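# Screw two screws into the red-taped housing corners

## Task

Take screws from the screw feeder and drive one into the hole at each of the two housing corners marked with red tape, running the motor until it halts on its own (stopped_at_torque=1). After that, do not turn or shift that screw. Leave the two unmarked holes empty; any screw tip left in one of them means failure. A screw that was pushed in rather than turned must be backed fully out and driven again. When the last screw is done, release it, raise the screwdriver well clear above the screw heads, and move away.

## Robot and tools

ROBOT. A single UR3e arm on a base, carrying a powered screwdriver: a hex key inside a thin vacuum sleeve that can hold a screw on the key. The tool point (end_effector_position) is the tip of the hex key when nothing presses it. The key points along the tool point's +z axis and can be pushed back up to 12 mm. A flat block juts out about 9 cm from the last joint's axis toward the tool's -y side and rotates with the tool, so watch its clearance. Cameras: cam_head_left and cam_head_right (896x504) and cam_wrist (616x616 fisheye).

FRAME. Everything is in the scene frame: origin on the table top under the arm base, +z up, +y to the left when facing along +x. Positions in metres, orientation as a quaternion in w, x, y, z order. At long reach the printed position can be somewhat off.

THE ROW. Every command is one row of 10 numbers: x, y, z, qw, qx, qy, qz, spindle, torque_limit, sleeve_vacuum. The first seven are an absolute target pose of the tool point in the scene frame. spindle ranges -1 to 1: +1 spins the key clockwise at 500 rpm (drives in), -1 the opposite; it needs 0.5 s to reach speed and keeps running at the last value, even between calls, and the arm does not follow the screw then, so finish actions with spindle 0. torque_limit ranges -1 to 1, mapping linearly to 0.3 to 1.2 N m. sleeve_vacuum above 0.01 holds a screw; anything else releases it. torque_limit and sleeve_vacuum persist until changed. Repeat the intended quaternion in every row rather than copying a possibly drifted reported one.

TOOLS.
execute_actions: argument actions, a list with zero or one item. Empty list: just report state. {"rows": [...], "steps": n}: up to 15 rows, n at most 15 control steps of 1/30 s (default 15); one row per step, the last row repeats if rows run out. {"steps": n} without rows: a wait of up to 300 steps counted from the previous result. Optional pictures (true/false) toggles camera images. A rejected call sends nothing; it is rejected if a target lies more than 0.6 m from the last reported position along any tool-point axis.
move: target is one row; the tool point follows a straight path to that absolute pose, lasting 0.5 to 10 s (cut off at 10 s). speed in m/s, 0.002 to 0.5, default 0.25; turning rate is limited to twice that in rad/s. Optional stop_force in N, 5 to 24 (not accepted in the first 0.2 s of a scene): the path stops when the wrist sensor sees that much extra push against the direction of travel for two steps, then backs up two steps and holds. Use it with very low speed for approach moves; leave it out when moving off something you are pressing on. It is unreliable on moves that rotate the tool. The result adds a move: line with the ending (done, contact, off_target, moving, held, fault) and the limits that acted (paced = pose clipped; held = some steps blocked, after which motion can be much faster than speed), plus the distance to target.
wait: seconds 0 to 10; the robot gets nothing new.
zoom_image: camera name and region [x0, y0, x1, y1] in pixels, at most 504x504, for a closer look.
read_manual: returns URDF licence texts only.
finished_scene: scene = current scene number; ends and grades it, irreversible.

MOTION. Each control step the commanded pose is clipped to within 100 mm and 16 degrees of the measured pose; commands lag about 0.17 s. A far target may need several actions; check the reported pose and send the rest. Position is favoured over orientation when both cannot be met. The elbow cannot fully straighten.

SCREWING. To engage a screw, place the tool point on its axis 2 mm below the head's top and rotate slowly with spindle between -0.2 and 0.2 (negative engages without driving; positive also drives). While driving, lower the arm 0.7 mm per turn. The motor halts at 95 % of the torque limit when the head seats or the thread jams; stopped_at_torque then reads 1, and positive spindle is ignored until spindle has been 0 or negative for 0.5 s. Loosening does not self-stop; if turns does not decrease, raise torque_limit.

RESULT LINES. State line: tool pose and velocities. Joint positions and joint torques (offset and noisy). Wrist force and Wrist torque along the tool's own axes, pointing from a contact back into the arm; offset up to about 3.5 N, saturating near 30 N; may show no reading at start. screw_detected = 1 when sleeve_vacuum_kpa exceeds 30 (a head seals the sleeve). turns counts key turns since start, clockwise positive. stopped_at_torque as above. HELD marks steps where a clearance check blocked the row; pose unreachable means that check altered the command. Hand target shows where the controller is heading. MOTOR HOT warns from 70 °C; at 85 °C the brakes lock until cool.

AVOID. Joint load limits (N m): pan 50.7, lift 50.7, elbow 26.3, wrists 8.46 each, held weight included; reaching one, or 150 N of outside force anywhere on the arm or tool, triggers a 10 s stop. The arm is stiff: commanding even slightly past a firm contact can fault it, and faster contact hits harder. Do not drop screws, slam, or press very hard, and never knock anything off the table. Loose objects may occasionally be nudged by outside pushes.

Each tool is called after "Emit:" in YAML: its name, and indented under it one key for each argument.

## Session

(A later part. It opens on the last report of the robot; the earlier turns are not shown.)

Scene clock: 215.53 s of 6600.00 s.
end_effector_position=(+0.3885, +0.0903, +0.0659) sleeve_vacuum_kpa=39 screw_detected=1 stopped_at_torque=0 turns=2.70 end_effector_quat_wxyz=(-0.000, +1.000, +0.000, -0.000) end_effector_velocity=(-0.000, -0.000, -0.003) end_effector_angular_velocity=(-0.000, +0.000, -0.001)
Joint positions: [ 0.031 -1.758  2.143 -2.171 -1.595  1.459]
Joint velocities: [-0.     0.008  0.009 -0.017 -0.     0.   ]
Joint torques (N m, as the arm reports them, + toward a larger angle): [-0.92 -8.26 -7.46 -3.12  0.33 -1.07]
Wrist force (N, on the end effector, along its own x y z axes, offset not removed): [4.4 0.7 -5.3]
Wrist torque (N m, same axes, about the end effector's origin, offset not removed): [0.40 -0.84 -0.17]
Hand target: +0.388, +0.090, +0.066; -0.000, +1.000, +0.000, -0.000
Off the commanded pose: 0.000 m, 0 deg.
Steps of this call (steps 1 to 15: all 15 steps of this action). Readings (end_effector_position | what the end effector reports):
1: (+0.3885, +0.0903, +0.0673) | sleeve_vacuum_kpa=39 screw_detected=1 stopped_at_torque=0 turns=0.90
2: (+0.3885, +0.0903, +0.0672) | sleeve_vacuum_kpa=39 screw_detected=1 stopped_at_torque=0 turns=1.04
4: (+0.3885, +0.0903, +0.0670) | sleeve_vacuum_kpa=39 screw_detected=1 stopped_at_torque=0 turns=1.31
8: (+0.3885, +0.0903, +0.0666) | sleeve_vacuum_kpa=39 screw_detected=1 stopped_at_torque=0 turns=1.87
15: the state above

Emit:
move:
  target: [0.3885, 0.0903, 0.0575, 0, 1, 0, 0, 0.6, 0, 1]
  speed: 0.006

Emit:
execute_actions:
  actions:
    - {"steps": 20}
  pictures: false

Scene clock: 219.67 s of 6600.00 s.
end_effector_position=(+0.3885, +0.0903, +0.0576) sleeve_vacuum_kpa=40 screw_detected=1 stopped_at_torque=0 turns=9.87 end_effector_quat_wxyz=(-0.000, +1.000, +0.000, -0.000) end_effector_velocity=(+0.001, -0.001, -0.001) end_effector_angular_velocity=(-0.001, -0.001, -0.002)
Joint positions: [ 0.03  -1.734  2.166 -2.217 -1.595  1.458]
Joint velocities: [-0.001  0.003  0.002 -0.006 -0.     0.001]
Joint torques (N m, as the arm reports them, + toward a larger angle): [-1.56 -8.02 -6.93 -2.9   0.25 -1.08]
Wrist force (N, on the end effector, along its own x y z axes, offset not removed): [1.5 -2.0 -6.9]
Wrist torque (N m, same axes, about the end effector's origin, offset not removed): [-0.22 -0.14 0.05]
Hand target: +0.388, +0.090, +0.058; -0.000, +1.000, -0.000, -0.000
Off the commanded pose: 0.000 m, 0 deg.
move: done

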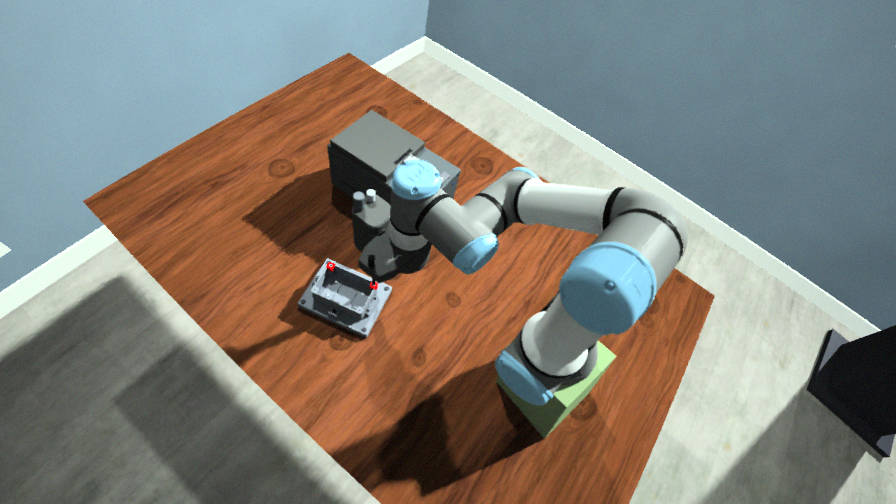

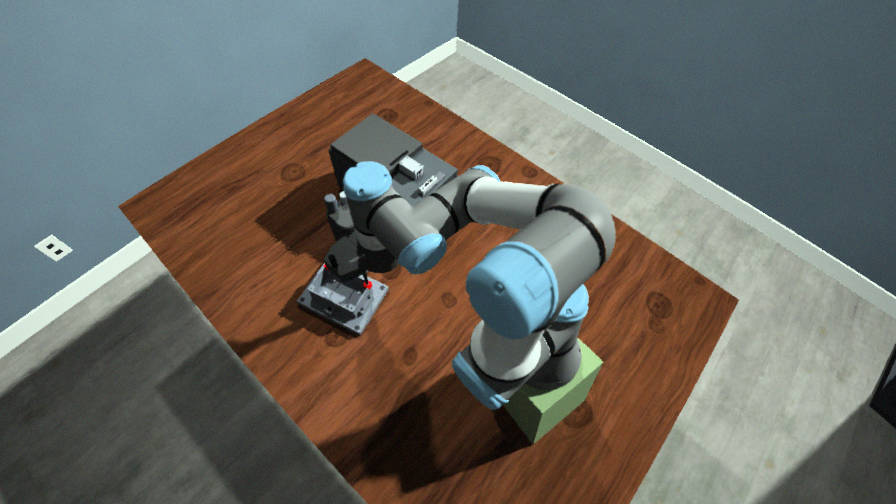

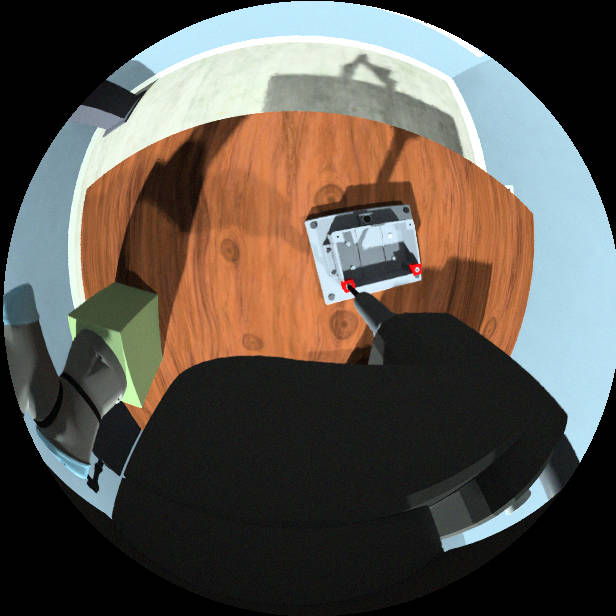

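Scene clock: 220.33 s of 6600.00 s.
end_effector_position=(+0.3885, +0.0903, +0.0575) sleeve_vacuum_kpa=40 screw_detected=1 stopped_at_torque=1 turns=11.82 end_effector_quat_wxyz=(-0.000, +1.000, +0.000, -0.000) end_effector_velocity=(+0.000, -0.001, +0.000) end_effector_angular_velocity=(-0.000, -0.001, -0.002)
Joint positions: [ 0.03  -1.734  2.166 -2.218 -1.595  1.458]
Joint velocities: [-0.001  0.    -0.001  0.     0.     0.001]
Joint torques (N m, as the arm reports them, + toward a larger angle): [-0.99 -7.93 -7.09 -2.81  0.25  1.18]
Wrist force (N, on the end effector, along its own x y z axes, offset not removed): [2.6 -0.9 -7.0]
Wrist torque (N m, same axes, about the end effector's origin, offset not removed): [0.08 -0.39 -0.10]
Hand target: +0.388, +0.090, +0.058; -0.000, +1.000, -0.000, -0.000
Off the commanded pose: 0.000 m, 0 deg.
Steps of this call (steps 1 to 20: nothing new was sent). Readings (end_effector_position | what the end effector reports):
1: (+0.3885, +0.0903, +0.0576) | sleeve_vacuum_kpa=40 screw_detected=1 stopped_at_torque=0 turns=10.04
2: (+0.3885, +0.0903, +0.0575) | sleeve_vacuum_kpa=40 screw_detected=1 stopped_at_torque=0 turns=10.20
4: (+0.3885, +0.0903, +0.0575) | sleeve_vacuum_kpa=40 screw_detected=1 stopped_at_torque=0 turns=10.54
8: (+0.3885, +0.0903, +0.0575) | sleeve_vacuum_kpa=40 screw_detected=1 stopped_at_torque=0 turns=11.20
20: the state above

Emit:
execute_actions:
  actions:
    - {"rows": [[0.3885,0.0903,0.0575,0,1,0,0,0,0,0],[0.3885,0.0903,0.0575,0,1,0,0,0,0,0],[0.3885,0.0903,0.0575,0,1,0,0,0,0,0],[0.3885,0.0903,0.0585,0,1,0,0,0,0,0],[0.3885,0.0903,0.0595,0,1,0,0,0,0,0],[0.3885,0.0903,0.0605,0,1,0,0,0,0,0],[0.3885,0.0903,0.062,0,1,0,0,0,0,0],[0.3885,0.0903,0.064,0,1,0,0,0,0,0],[0.3885,0.0903,0.067,0,1,0,0,0,0,0],[0.3885,0.0903,0.071,0,1,0,0,0,0,0],[0.3885,0.0903,0.076,0,1,0,0,0,0,0],[0.3885,0.0903,0.082,0,1,0,0,0,0,0],[0.3885,0.0903,0.089,0,1,0,0,0,0,0],[0.3885,0.0903,0.096,0,1,0,0,0,0,0],[0.3885,0.0903,0.10,0,1,0,0,0,0,0]], "steps": 15}
  pictures: false

Emit:
move:
  target: [0.4345, -0.152, 0.19, 0, 1, 0, 0, 0, 0, 0]
  speed: 0.22

Emit:
move:
  target: [0.4345, -0.152, 0.170, 0, 1, 0, 0, 0, 0, 1]
  speed: 0.04

Emit:
zoom_image:
  camera: "cam_wrist"
  region: [330, 270, 370, 305]

Emit:
zoom_image:
  camera: "cam_head_left"
  region: [320, 250, 390, 305]

Scene clock: 227.47 s of 6600.00 s.
end_effector_position=(+0.3888, +0.0905, +0.0775) sleeve_vacuum_kpa=0 screw_detected=0 stopped_at_torque=1 turns=11.82 end_effector_quat_wxyz=(+0.000, +1.000, -0.000, +0.002) end_effector_velocity=(+0.008, +0.002, +0.147) end_effector_angular_velocity=(-0.008, -0.061, +0.002)
Joint positions: [ 0.034 -1.79   2.115 -2.115 -1.595  1.462]
Joint velocities: [ 0.03  -0.382 -0.366  0.688 -0.008  0.025]
Joint torques (N m, as the arm reports them, + toward a larger angle): [  5.98 -17.35 -16.69  -1.38  -0.64   1.07]
Wrist force (N, on the end effector, along its own x y z axes, offset not removed): [1.2 -0.5 -0.2]
Wrist torque (N m, same axes, about the end effector's origin, offset not removed): [-0.13 -0.45 0.05]
Hand target: +0.389, +0.091, +0.097; +0.001, +1.000, -0.000, +0.006
Off the commanded pose: 0.023 m, 0 deg.
Steps of this call (steps 1 to 90: nothing new was sent; then 3.63 s passed at rest; steps 91 to 105: all 15 steps of this action). Readings (end_effector_position | what the end effector reports):
91: (+0.3885, +0.0903, +0.0575) | sleeve_vacuum_kpa=0 screw_detected=0 stopped_at_torque=1 turns=11.82
92: (+0.3885, +0.0903, +0.0575) | sleeve_vacuum_kpa=0 screw_detected=0 stopped_at_torque=1 turns=11.82
94: (+0.3885, +0.0903, +0.0575) | sleeve_vacuum_kpa=0 screw_detected=0 stopped_at_torque=1 turns=11.82
98: (+0.3884, +0.0903, +0.0592) | sleeve_vacuum_kpa=0 screw_detected=0 stopped_at_torque=1 turns=11.82
105: the state above

Scene clock: 229.67 s of 6600.00 s.
end_effector_position=(+0.4347, -0.1516, +0.1900) sleeve_vacuum_kpa=0 screw_detected=0 stopped_at_torque=1 turns=11.82 end_effector_quat_wxyz=(+0.000, +1.000, -0.000, +0.001) end_effector_velocity=(-0.000, -0.002, +0.000) end_effector_angular_velocity=(+0.004, +0.008, +0.001)
Joint positions: [-0.774 -1.66   1.362 -1.44  -1.432  0.668]
Joint velocities: [ 0.     0.019 -0.029  0.018 -0.004 -0.002]
Joint torques (N m, as the arm reports them, + toward a larger angle): [ -0.5  -12.3  -15.34  -2.01   0.    -1.07]
Wrist force (N, on the end effector, along its own x y z axes, offset not removed): [1.7 0.6 -1.3]
Wrist torque (N m, same axes, about the end effector's origin, offset not removed): [0.22 -0.54 -0.05]
Hand target: +0.435, -0.152, +0.190; -0.000, +1.000, -0.000, +0.000
Off the commanded pose: 0.000 m, 0 deg.
move: done

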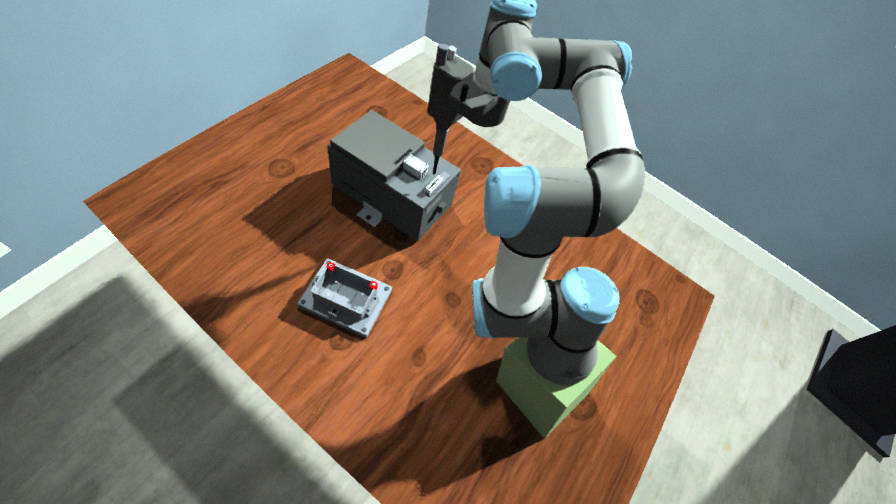

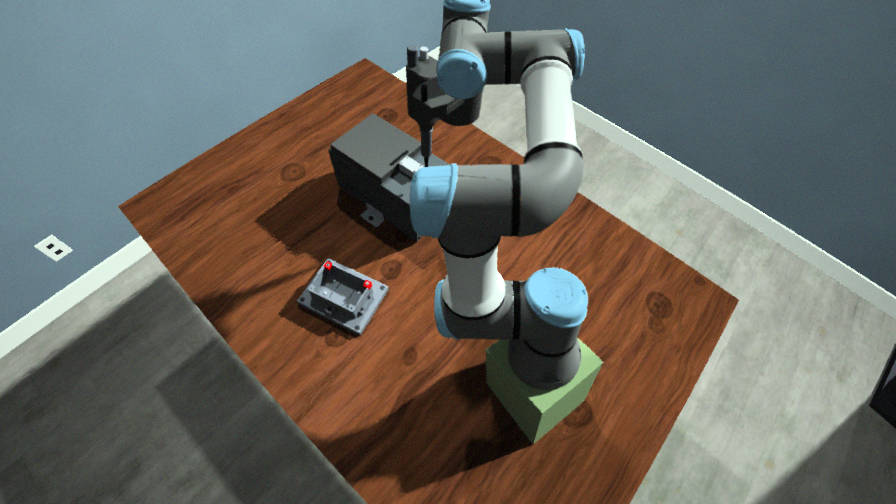

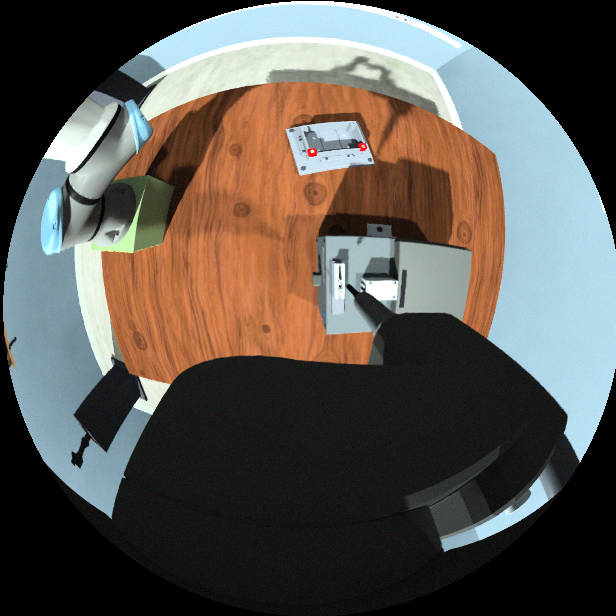

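Scene clock: 230.53 s of 6600.00 s.
end_effector_position=(+0.4345, -0.1520, +0.1701) sleeve_vacuum_kpa=14 screw_detected=0 stopped_at_torque=1 turns=11.82 end_effector_quat_wxyz=(-0.000, +1.000, +0.000, -0.000) end_effector_velocity=(+0.000, +0.000, -0.001) end_effector_angular_velocity=(-0.001, -0.001, +0.002)
Joint positions: [-0.765 -1.66   1.455 -1.534 -1.435  0.677]
Joint velocities: [ 0.001 -0.002  0.009 -0.009 -0.    -0.001]
Joint torques (N m, as the arm reports them, + toward a larger angle): [  3.74 -17.02 -11.46  -4.     0.26   1.01]
Wrist force (N, on the end effector, along its own x y z axes, offset not removed): [-0.6 0.1 -0.3]
Wrist torque (N m, same axes, about the end effector's origin, offset not removed): [0.07 0.13 -0.06]
Hand target: +0.434, -0.152, +0.170; -0.000, +1.000, +0.000, -0.000
Off the commanded pose: 0.000 m, 0 deg.
move: done

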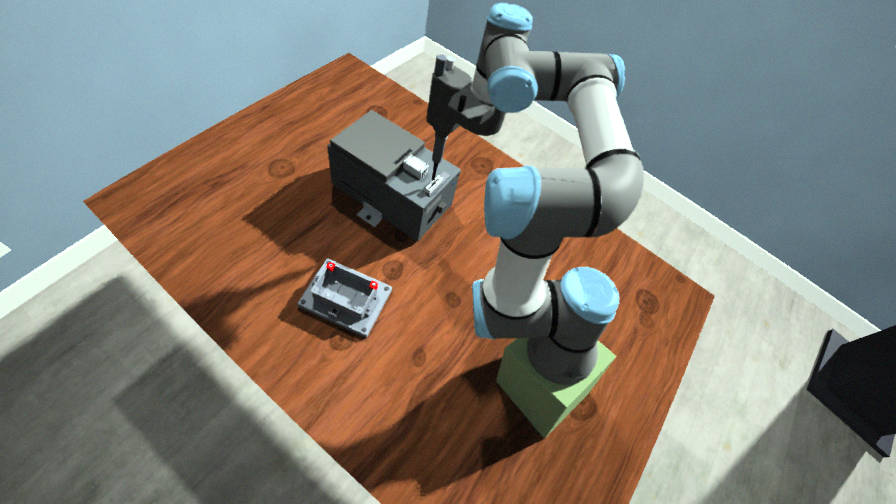

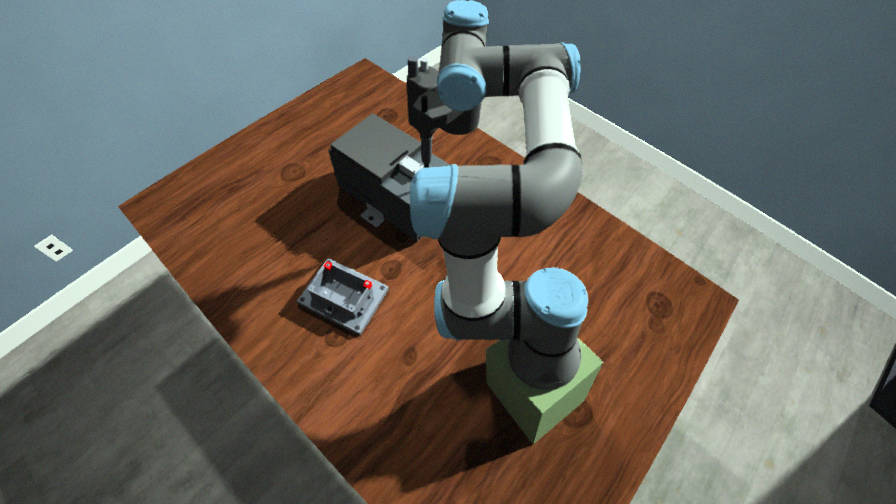

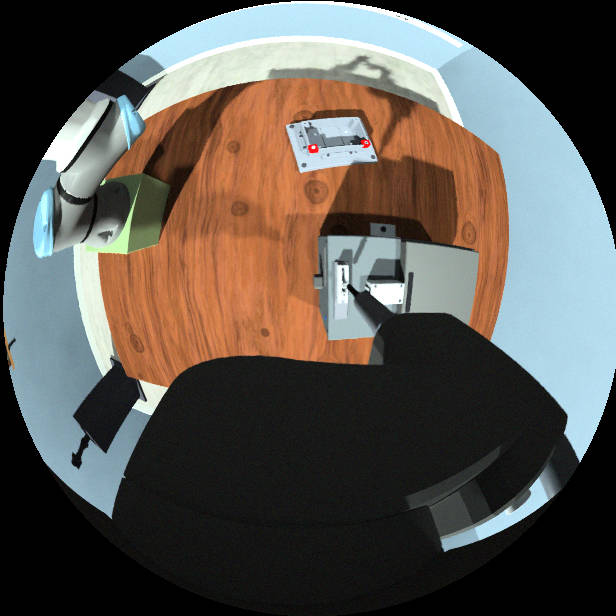

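Region (330, 270, 370, 305) of cam_wrist's 616x616 image, scaled by 12.600, with more detail than that image has; it fills the top 441 rows of this view, and the rest is white.

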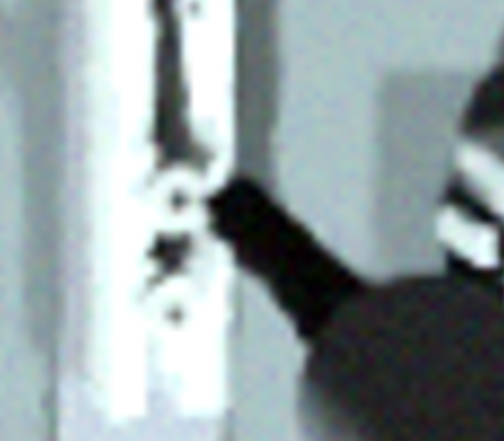

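Region (320, 250, 390, 305) of cam_head_left's 896x504 image, scaled by 7.200, with more detail than that image has; it fills the top 396 rows of this view, and the rest is white.

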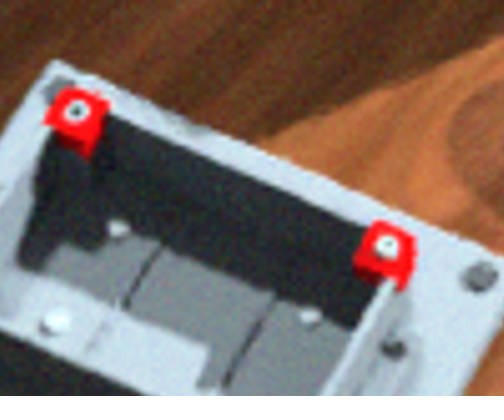

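Emit:
execute_actions:
  actions:
    - {"rows": [[0.4325,-0.152,0.170,0,1,0,0,0,0,1],[0.4305,-0.152,0.170,0,1,0,0,0,0,1],[0.429,-0.152,0.170,0,1,0,0,0,0,1],[0.4285,-0.152,0.170,0,1,0,0,0,0,1],[0.4285,-0.152,0.170,0,1,0,0,0,0,1],[0.4285,-0.152,0.170,0,1,0,0,0,0,1],[0.4285,-0.152,0.170,0,1,0,0,0,0,1],[0.4285,-0.152,0.1695,0,1,0,0,0,0,1],[0.4285,-0.152,0.169,0,1,0,0,0,0,1],[0.4285,-0.152,0.169,0,1,0,0,0,0,1],[0.4285,-0.152,0.169,0,1,0,0,-0.05,0,1],[0.4285,-0.152,0.168,0,1,0,0,-0.05,0,1],[0.4285,-0.152,0.167,0,1,0,0,-0.05,0,1],[0.4285,-0.152,0.166,0,1,0,0,-0.05,0,1],[0.4285,-0.152,0.1658,0,1,0,0,-0.05,0,1]], "steps": 15}
  pictures: false

Emit:
execute_actions:
  actions:
    - {"rows": [[0.4285,-0.152,0.1658,0,1,0,0,-0.05,0,1],[0.4285,-0.152,0.1658,0,1,0,0,-0.05,0,1],[0.4285,-0.152,0.1658,0,1,0,0,-0.05,0,1],[0.4285,-0.152,0.1658,0,1,0,0,-0.05,0,1],[0.4285,-0.152,0.1658,0,1,0,0,-0.05,0,1],[0.4285,-0.152,0.1658,0,1,0,0,-0.05,0,1],[0.4285,-0.152,0.1658,0,1,0,0,-0.05,0,1],[0.4285,-0.152,0.1658,0,1,0,0,-0.05,0,1],[0.4285,-0.152,0.1658,0,1,0,0,-0.05,0,1],[0.4285,-0.152,0.1658,0,1,0,0,0,0,1]], "steps": 11}
  pictures: false

Scene clock: 239.67 s of 6600.00 s.
end_effector_position=(+0.4286, -0.1521, +0.1681) sleeve_vacuum_kpa=40 screw_detected=1 stopped_at_torque=1 turns=11.75 end_effector_quat_wxyz=(-0.000, +1.000, +0.000, -0.000) end_effector_velocity=(-0.000, -0.001, -0.019) end_effector_angular_velocity=(-0.001, -0.002, +0.006)
Joint positions: [-0.781 -1.684  1.491 -1.544 -1.432  0.661]
Joint velocities: [ 0.006  0.     0.092 -0.095 -0.    -0.   ]
Joint torques (N m, as the arm reports them, + toward a larger angle): [  4.2  -14.96 -10.9   -3.99   1.17   0.58]
Wrist force (N, on the end effector, along its own x y z axes, offset not removed): [1.6 0.1 -0.8]
Wrist torque (N m, same axes, about the end effector's origin, offset not removed): [0.10 -0.51 -0.07]
Hand target: +0.428, -0.152, +0.166; -0.000, +1.000, +0.000, -0.000
Off the commanded pose: 0.002 m, 0 deg.
Steps of this call (steps 1 to 90: nothing new was sent; then 5.63 s passed at rest; steps 91 to 105: all 15 steps of this action). Readings (end_effector_position | what the end effector reports):
91: (+0.4345, -0.1520, +0.1700) | sleeve_vacuum_kpa=14 screw_detected=0 stopped_at_torque=1 turns=11.82
92: (+0.4343, -0.1520, +0.1700) | sleeve_vacuum_kpa=14 screw_detected=0 stopped_at_torque=1 turns=11.82
94: (+0.4326, -0.1520, +0.1700) | sleeve_vacuum_kpa=14 screw_detected=0 stopped_at_torque=1 turns=11.82
98: (+0.4295, -0.1520, +0.1700) | sleeve_vacuum_kpa=14 screw_detected=0 stopped_at_torque=1 turns=11.82
105: the state above

Scene clock: 240.03 s of 6600.00 s.
end_effector_position=(+0.4285, -0.1520, +0.1658) sleeve_vacuum_kpa=39 screw_detected=1 stopped_at_torque=1 turns=11.62 end_effector_quat_wxyz=(-0.000, +1.000, -0.000, +0.000) end_effector_velocity=(-0.000, +0.000, -0.000) end_effector_angular_velocity=(-0.000, +0.000, +0.001)
Joint positions: [-0.78  -1.684  1.502 -1.555 -1.432  0.662]
Joint velocities: [ 0.    -0.001  0.003 -0.002 -0.    -0.   ]
Joint torques (N m, as the arm reports them, + toward a larger angle): [  3.78 -15.22  -9.99  -3.6    0.     1.04]
Wrist force (N, on the end effector, along its own x y z axes, offset not removed): [-0.7 -0.7 -4.4]
Wrist torque (N m, same axes, about the end effector's origin, offset not removed): [-0.16 0.01 0.02]
Hand target: +0.428, -0.152, +0.166; -0.000, +1.000, +0.000, -0.000
Off the commanded pose: 0.000 m, 0 deg.
Steps of this call (steps 1 to 11: all 11 steps of this action). Readings (end_effector_position | what the end effector reports):
1: (+0.4285, -0.1521, +0.1675) | sleeve_vacuum_kpa=40 screw_detected=1 stopped_at_torque=1 turns=11.73
2: (+0.4285, -0.1521, +0.1670) | sleeve_vacuum_kpa=40 screw_detected=1 stopped_at_torque=1 turns=11.72
4: (+0.4286, -0.1521, +0.1664) | sleeve_vacuum_kpa=39 screw_detected=1 stopped_at_torque=1 turns=11.69
8: (+0.4285, -0.1520, +0.1659) | sleeve_vacuum_kpa=39 screw_detected=1 stopped_at_torque=1 turns=11.64
11: the state above

Emit:
move:
  target: [0.4285, -0.152, 0.20, 0, 1, 0, 0, 0, 0, 1]
  speed: 0.06

Emit:
move:
  target: [0.486, 0.117, 0.085, 0, 1, 0, 0, 0, 0, 1]
  speed: 0.22

Emit:
zoom_image:
  camera: "cam_wrist"
  region: [330, 270, 370, 305]

Scene clock: 250.23 s of 6600.00 s.
end_effector_position=(+0.4286, -0.1519, +0.1999) sleeve_vacuum_kpa=40 screw_detected=1 stopped_at_torque=1 turns=11.62 end_effector_quat_wxyz=(+0.000, +1.000, -0.000, +0.000) end_effector_velocity=(-0.001, -0.000, +0.001) end_effector_angular_velocity=(-0.000, +0.004, +0.000)
Joint positions: [-0.798 -1.68   1.336 -1.391 -1.429  0.644]
Joint velocities: [ 0.001  0.005 -0.014  0.011 -0.003 -0.   ]
Joint torques (N m, as the arm reports them, + toward a larger angle): [ -2.84 -11.74 -15.42  -1.91   0.11  -1.13]
Wrist force (N, on the end effector, along its own x y z axes, offset not removed): [1.4 0.4 -1.0]
Wrist torque (N m, same axes, about the end effector's origin, offset not removed): [0.03 -0.51 0.00]
Hand target: +0.429, -0.152, +0.200; +0.000, +1.000, -0.000, +0.000
Off the commanded pose: 0.000 m, 0 deg.
After step 90, 6.23 s passed at rest.
move: done

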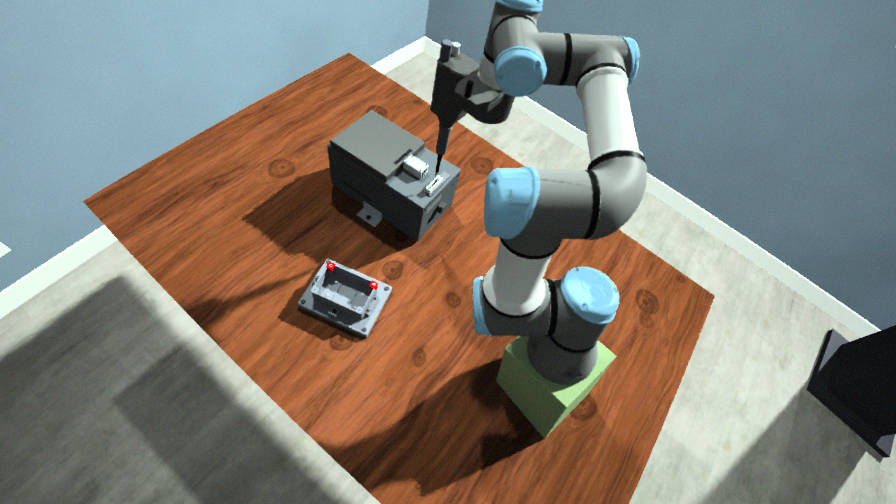

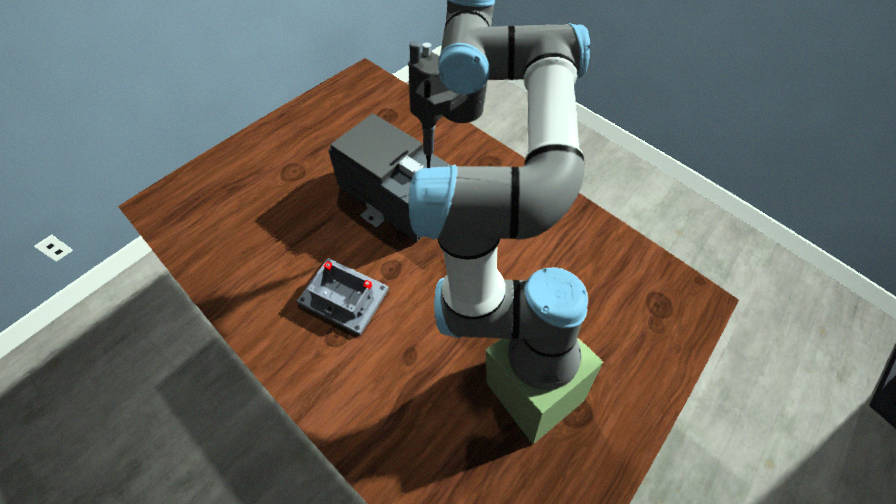

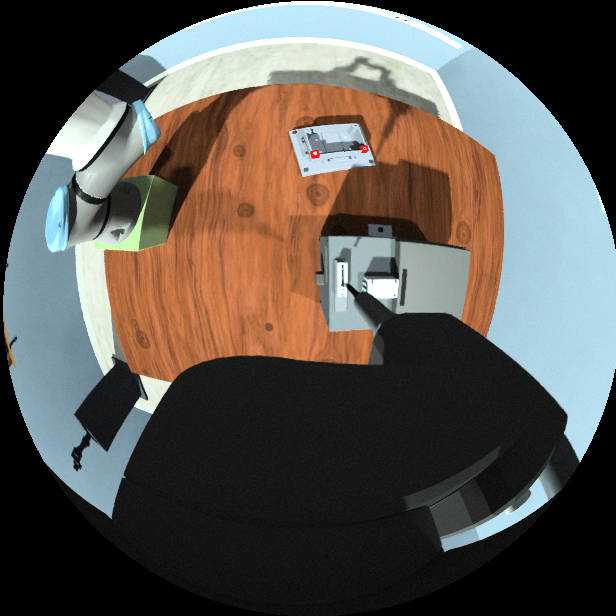

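Scene clock: 252.17 s of 6600.00 s.
end_effector_position=(+0.4857, +0.1165, +0.0851) sleeve_vacuum_kpa=40 screw_detected=1 stopped_at_torque=1 turns=11.62 end_effector_quat_wxyz=(+0.000, +1.000, +0.000, -0.000) end_effector_velocity=(+0.001, +0.000, -0.001) end_effector_angular_velocity=(-0.003, +0.004, -0.002)
Joint positions: [ 0.144 -1.374  1.569 -1.977 -1.619  1.569]
Joint velocities: [ 0.006  0.011 -0.014  0.007 -0.005  0.008]
Joint torques (N m, as the arm reports them, + toward a larger angle): [  6.3  -17.14 -15.26  -2.41  -0.57   1.06]
Wrist force (N, on the end effector, along its own x y z axes, offset not removed): [1.7 0.5 -1.6]
Wrist torque (N m, same axes, about the end effector's origin, offset not removed): [0.21 -0.69 -0.08]
Hand target: +0.486, +0.117, +0.085; +0.000, +1.000, +0.000, -0.000
Off the commanded pose: 0.001 m, 0 deg.
move: done

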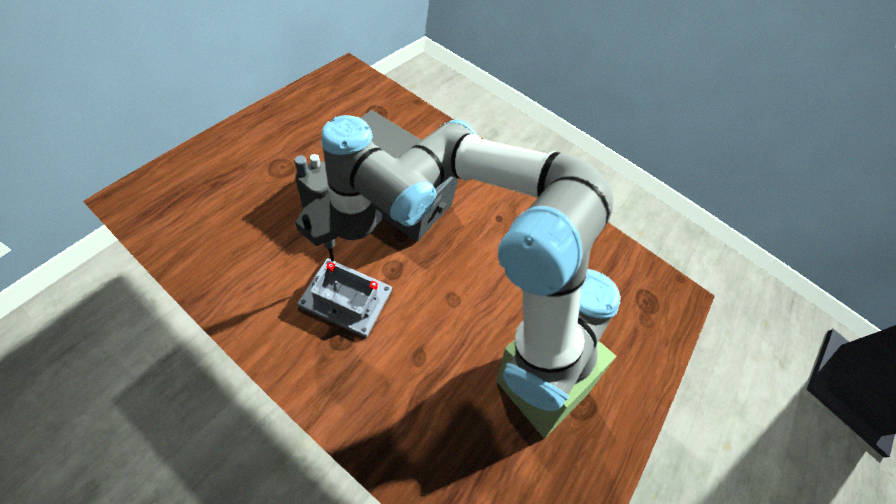

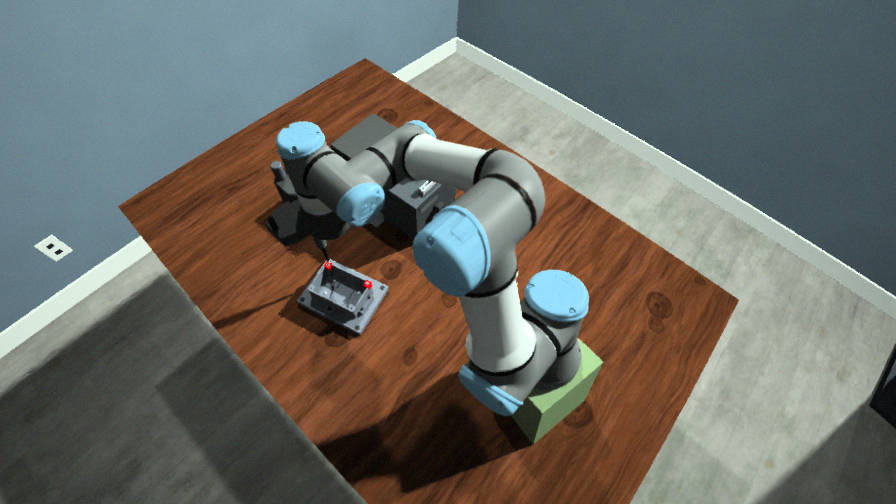

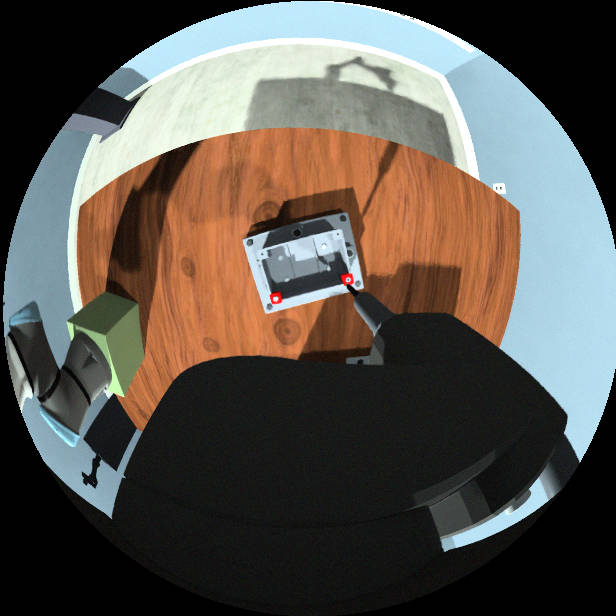

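Region (330, 270, 370, 305) of cam_wrist's 616x616 image, scaled by 12.600, with more detail than that image has; it fills the top 441 rows of this view, and the rest is white.

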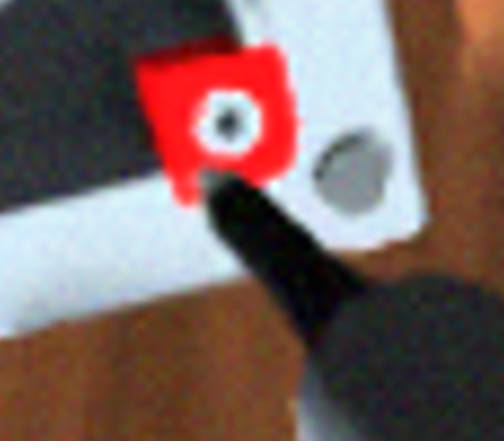

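Emit:
move:
  target: [0.4907, 0.1203, 0.078, 0, 1, 0, 0, 0, 0, 1]
  speed: 0.03

Emit:
zoom_image:
  camera: "cam_wrist"
  region: [330, 270, 370, 305]

Scene clock: 257.63 s of 6600.00 s.
end_effector_position=(+0.4906, +0.1202, +0.0781) sleeve_vacuum_kpa=40 screw_detected=1 stopped_at_torque=1 turns=11.62 end_effector_quat_wxyz=(-0.000, +1.000, +0.000, +0.000) end_effector_velocity=(+0.001, +0.001, -0.001) end_effector_angular_velocity=(-0.000, -0.001, -0.000)
Joint positions: [ 0.153 -1.339  1.554 -1.996 -1.621  1.579]
Joint velocities: [ 0.002  0.006 -0.003 -0.002 -0.001  0.002]
Joint torques (N m, as the arm reports them, + toward a larger angle): [  6.21 -17.78 -15.08  -4.3   -0.66   1.1 ]
Wrist force (N, on the end effector, along its own x y z axes, offset not removed): [1.9 -0.1 0.5]
Wrist torque (N m, same axes, about the end effector's origin, offset not removed): [-0.07 -0.49 -0.01]
Hand target: +0.491, +0.120, +0.078; +0.000, +1.000, +0.000, -0.000
Off the commanded pose: 0.000 m, 0 deg.
After step 90, 1.70 s passed at rest.
move: done

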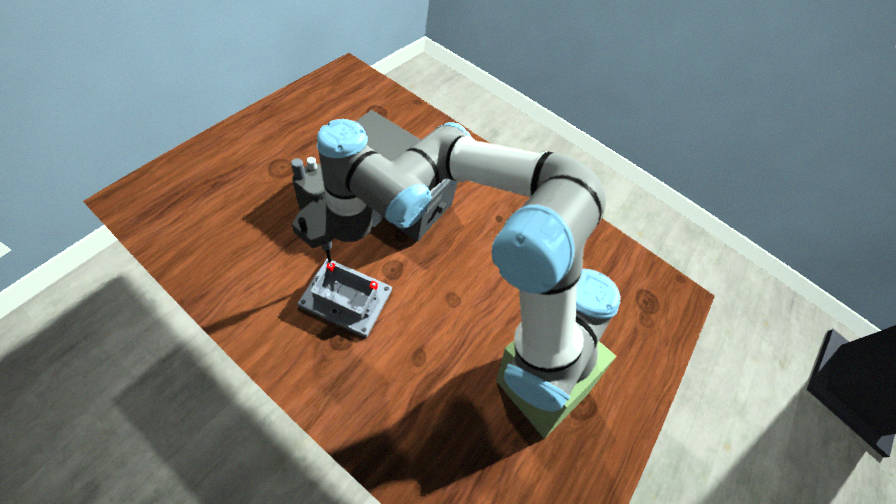

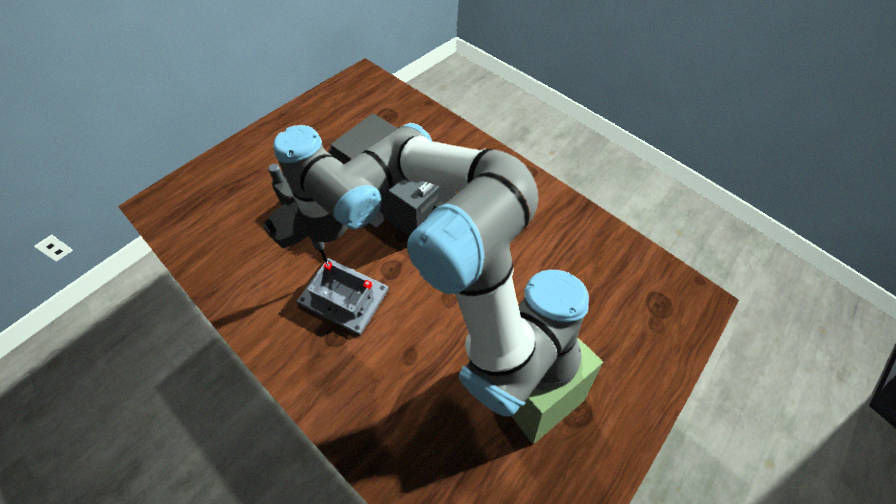

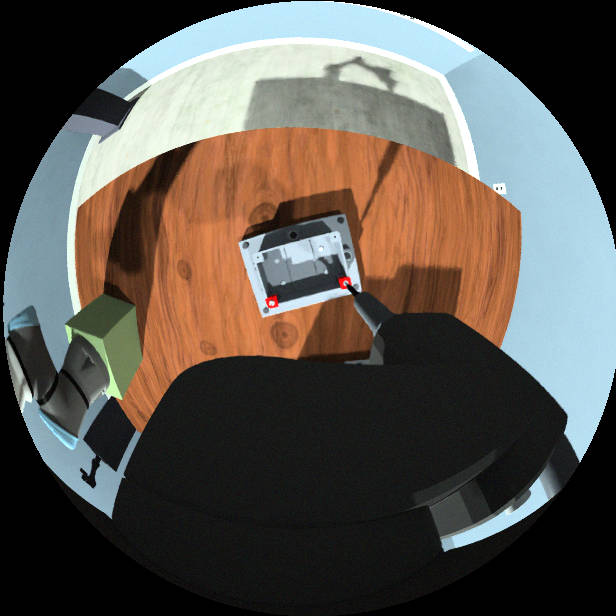

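Region (330, 270, 370, 305) of cam_wrist's 616x616 image, scaled by 12.600, with more detail than that image has; it fills the top 441 rows of this view, and the rest is white.

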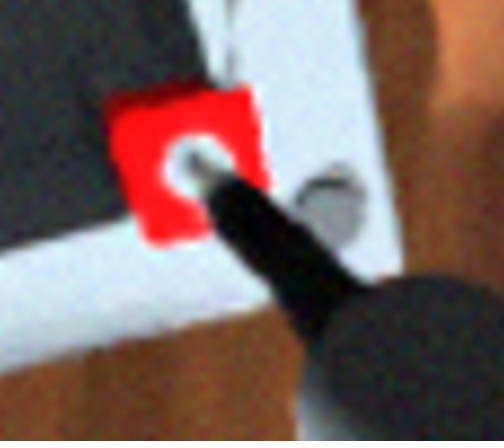

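Emit:
move:
  target: [0.4904, 0.1200, 0.0735, 0, 1, 0, 0, 0, 0, 1]
  speed: 0.012
  stop_force: 5

Emit:
move:
  target: [0.4904, 0.1200, 0.0690, 0, 1, 0, 0, 0, 0, 1]
  speed: 0.005
  stop_force: 5

Emit:
zoom_image:
  camera: "cam_wrist"
  region: [330, 270, 370, 305]

Scene clock: 262.57 s of 6600.00 s.
end_effector_position=(+0.4904, +0.1200, +0.0736) sleeve_vacuum_kpa=40 screw_detected=1 stopped_at_torque=1 turns=11.62 end_effector_quat_wxyz=(+0.000, +1.000, +0.000, -0.000) end_effector_velocity=(-0.000, +0.000, -0.001) end_effector_angular_velocity=(-0.000, -0.000, +0.002)
Joint positions: [ 0.152 -1.332  1.567 -2.016 -1.62   1.578]
Joint velocities: [ 0.001  0.002  0.005 -0.007 -0.    -0.001]
Joint torques (N m, as the arm reports them, + toward a larger angle): [ -0.11 -17.23 -10.81  -4.3    0.68  -1.1 ]
Wrist force (N, on the end effector, along its own x y z axes, offset not removed): [1.3 0.3 -0.8]
Wrist torque (N m, same axes, about the end effector's origin, offset not removed): [0.14 -0.44 -0.08]
Hand target: +0.490, +0.120, +0.074; +0.000, +1.000, -0.000, -0.000
Off the commanded pose: 0.000 m, 0 deg.
After step 90, 1.23 s passed at rest.
move: done

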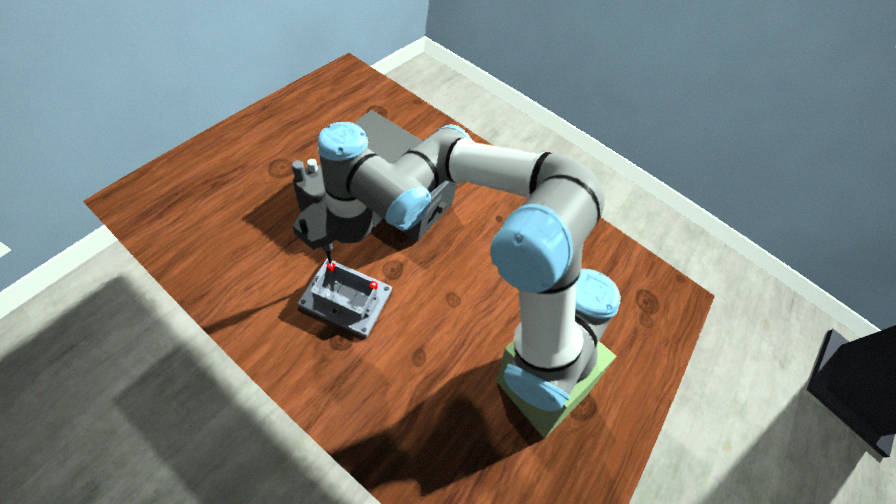

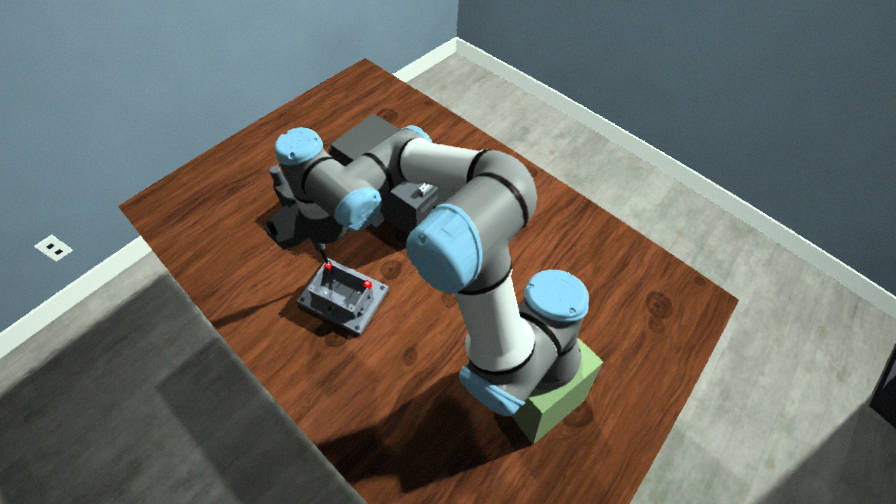

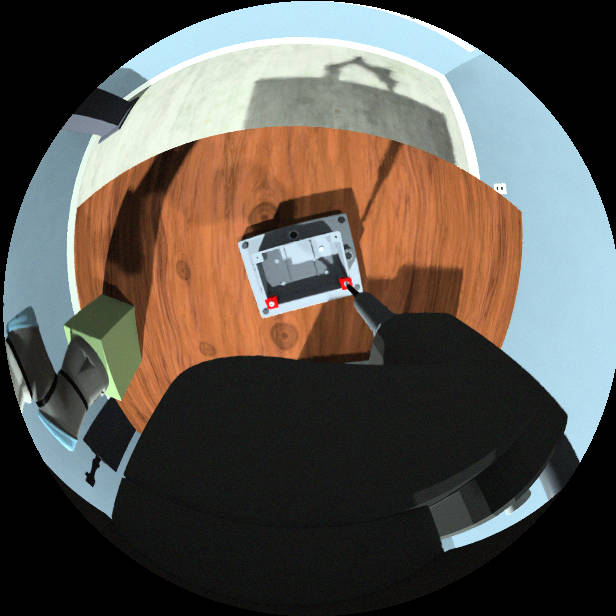

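Scene clock: 263.87 s of 6600.00 s.
end_effector_position=(+0.4904, +0.1200, +0.0691) sleeve_vacuum_kpa=37 screw_detected=1 stopped_at_torque=1 turns=11.62 end_effector_quat_wxyz=(+0.000, +1.000, +0.000, -0.000) end_effector_velocity=(-0.001, +0.001, +0.000) end_effector_angular_velocity=(+0.001, +0.002, -0.000)
Joint positions: [ 0.151 -1.325  1.578 -2.035 -1.62   1.577]
Joint velocities: [ 0.001 -0.002 -0.001  0.005  0.001  0.001]
Joint torques (N m, as the arm reports them, + toward a larger angle): [  0.19 -20.01 -12.84  -1.19   0.45  -0.97]
Wrist force (N, on the end effector, along its own x y z axes, offset not removed): [3.3 0.5 -5.9]
Wrist torque (N m, same axes, about the end effector's origin, offset not removed): [0.28 -0.74 -0.15]
Hand target: +0.490, +0.120, +0.069; -0.000, +1.000, -0.000, +0.000
Off the commanded pose: 0.000 m, 0 deg.
move: contact

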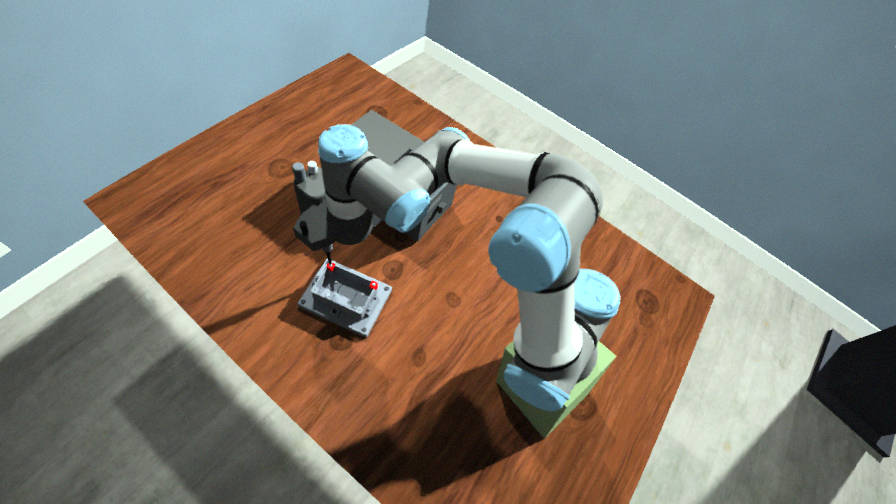

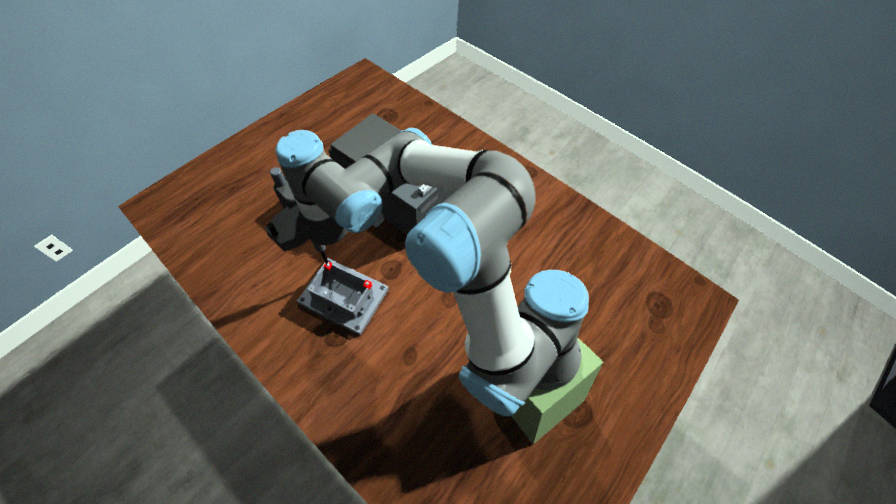

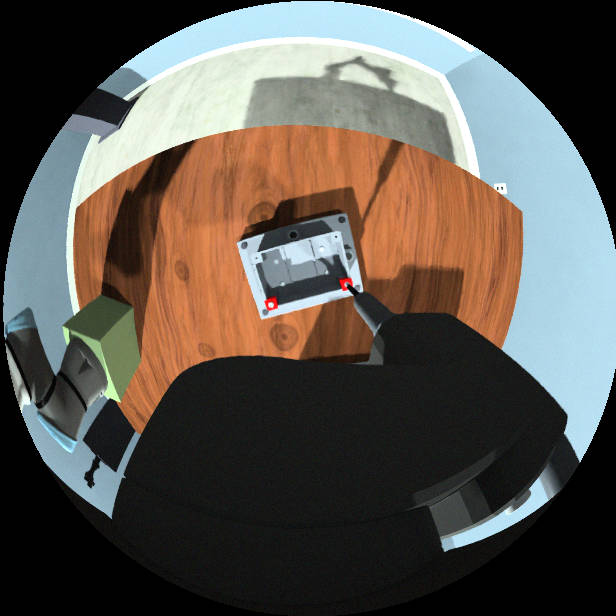

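Region (330, 270, 370, 305) of cam_wrist's 616x616 image, scaled by 12.600, with more detail than that image has; it fills the top 441 rows of this view, and the rest is white.

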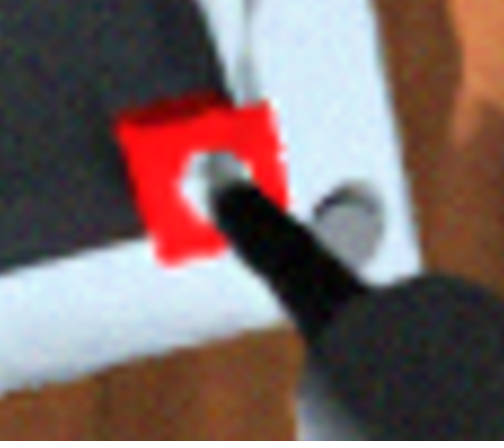

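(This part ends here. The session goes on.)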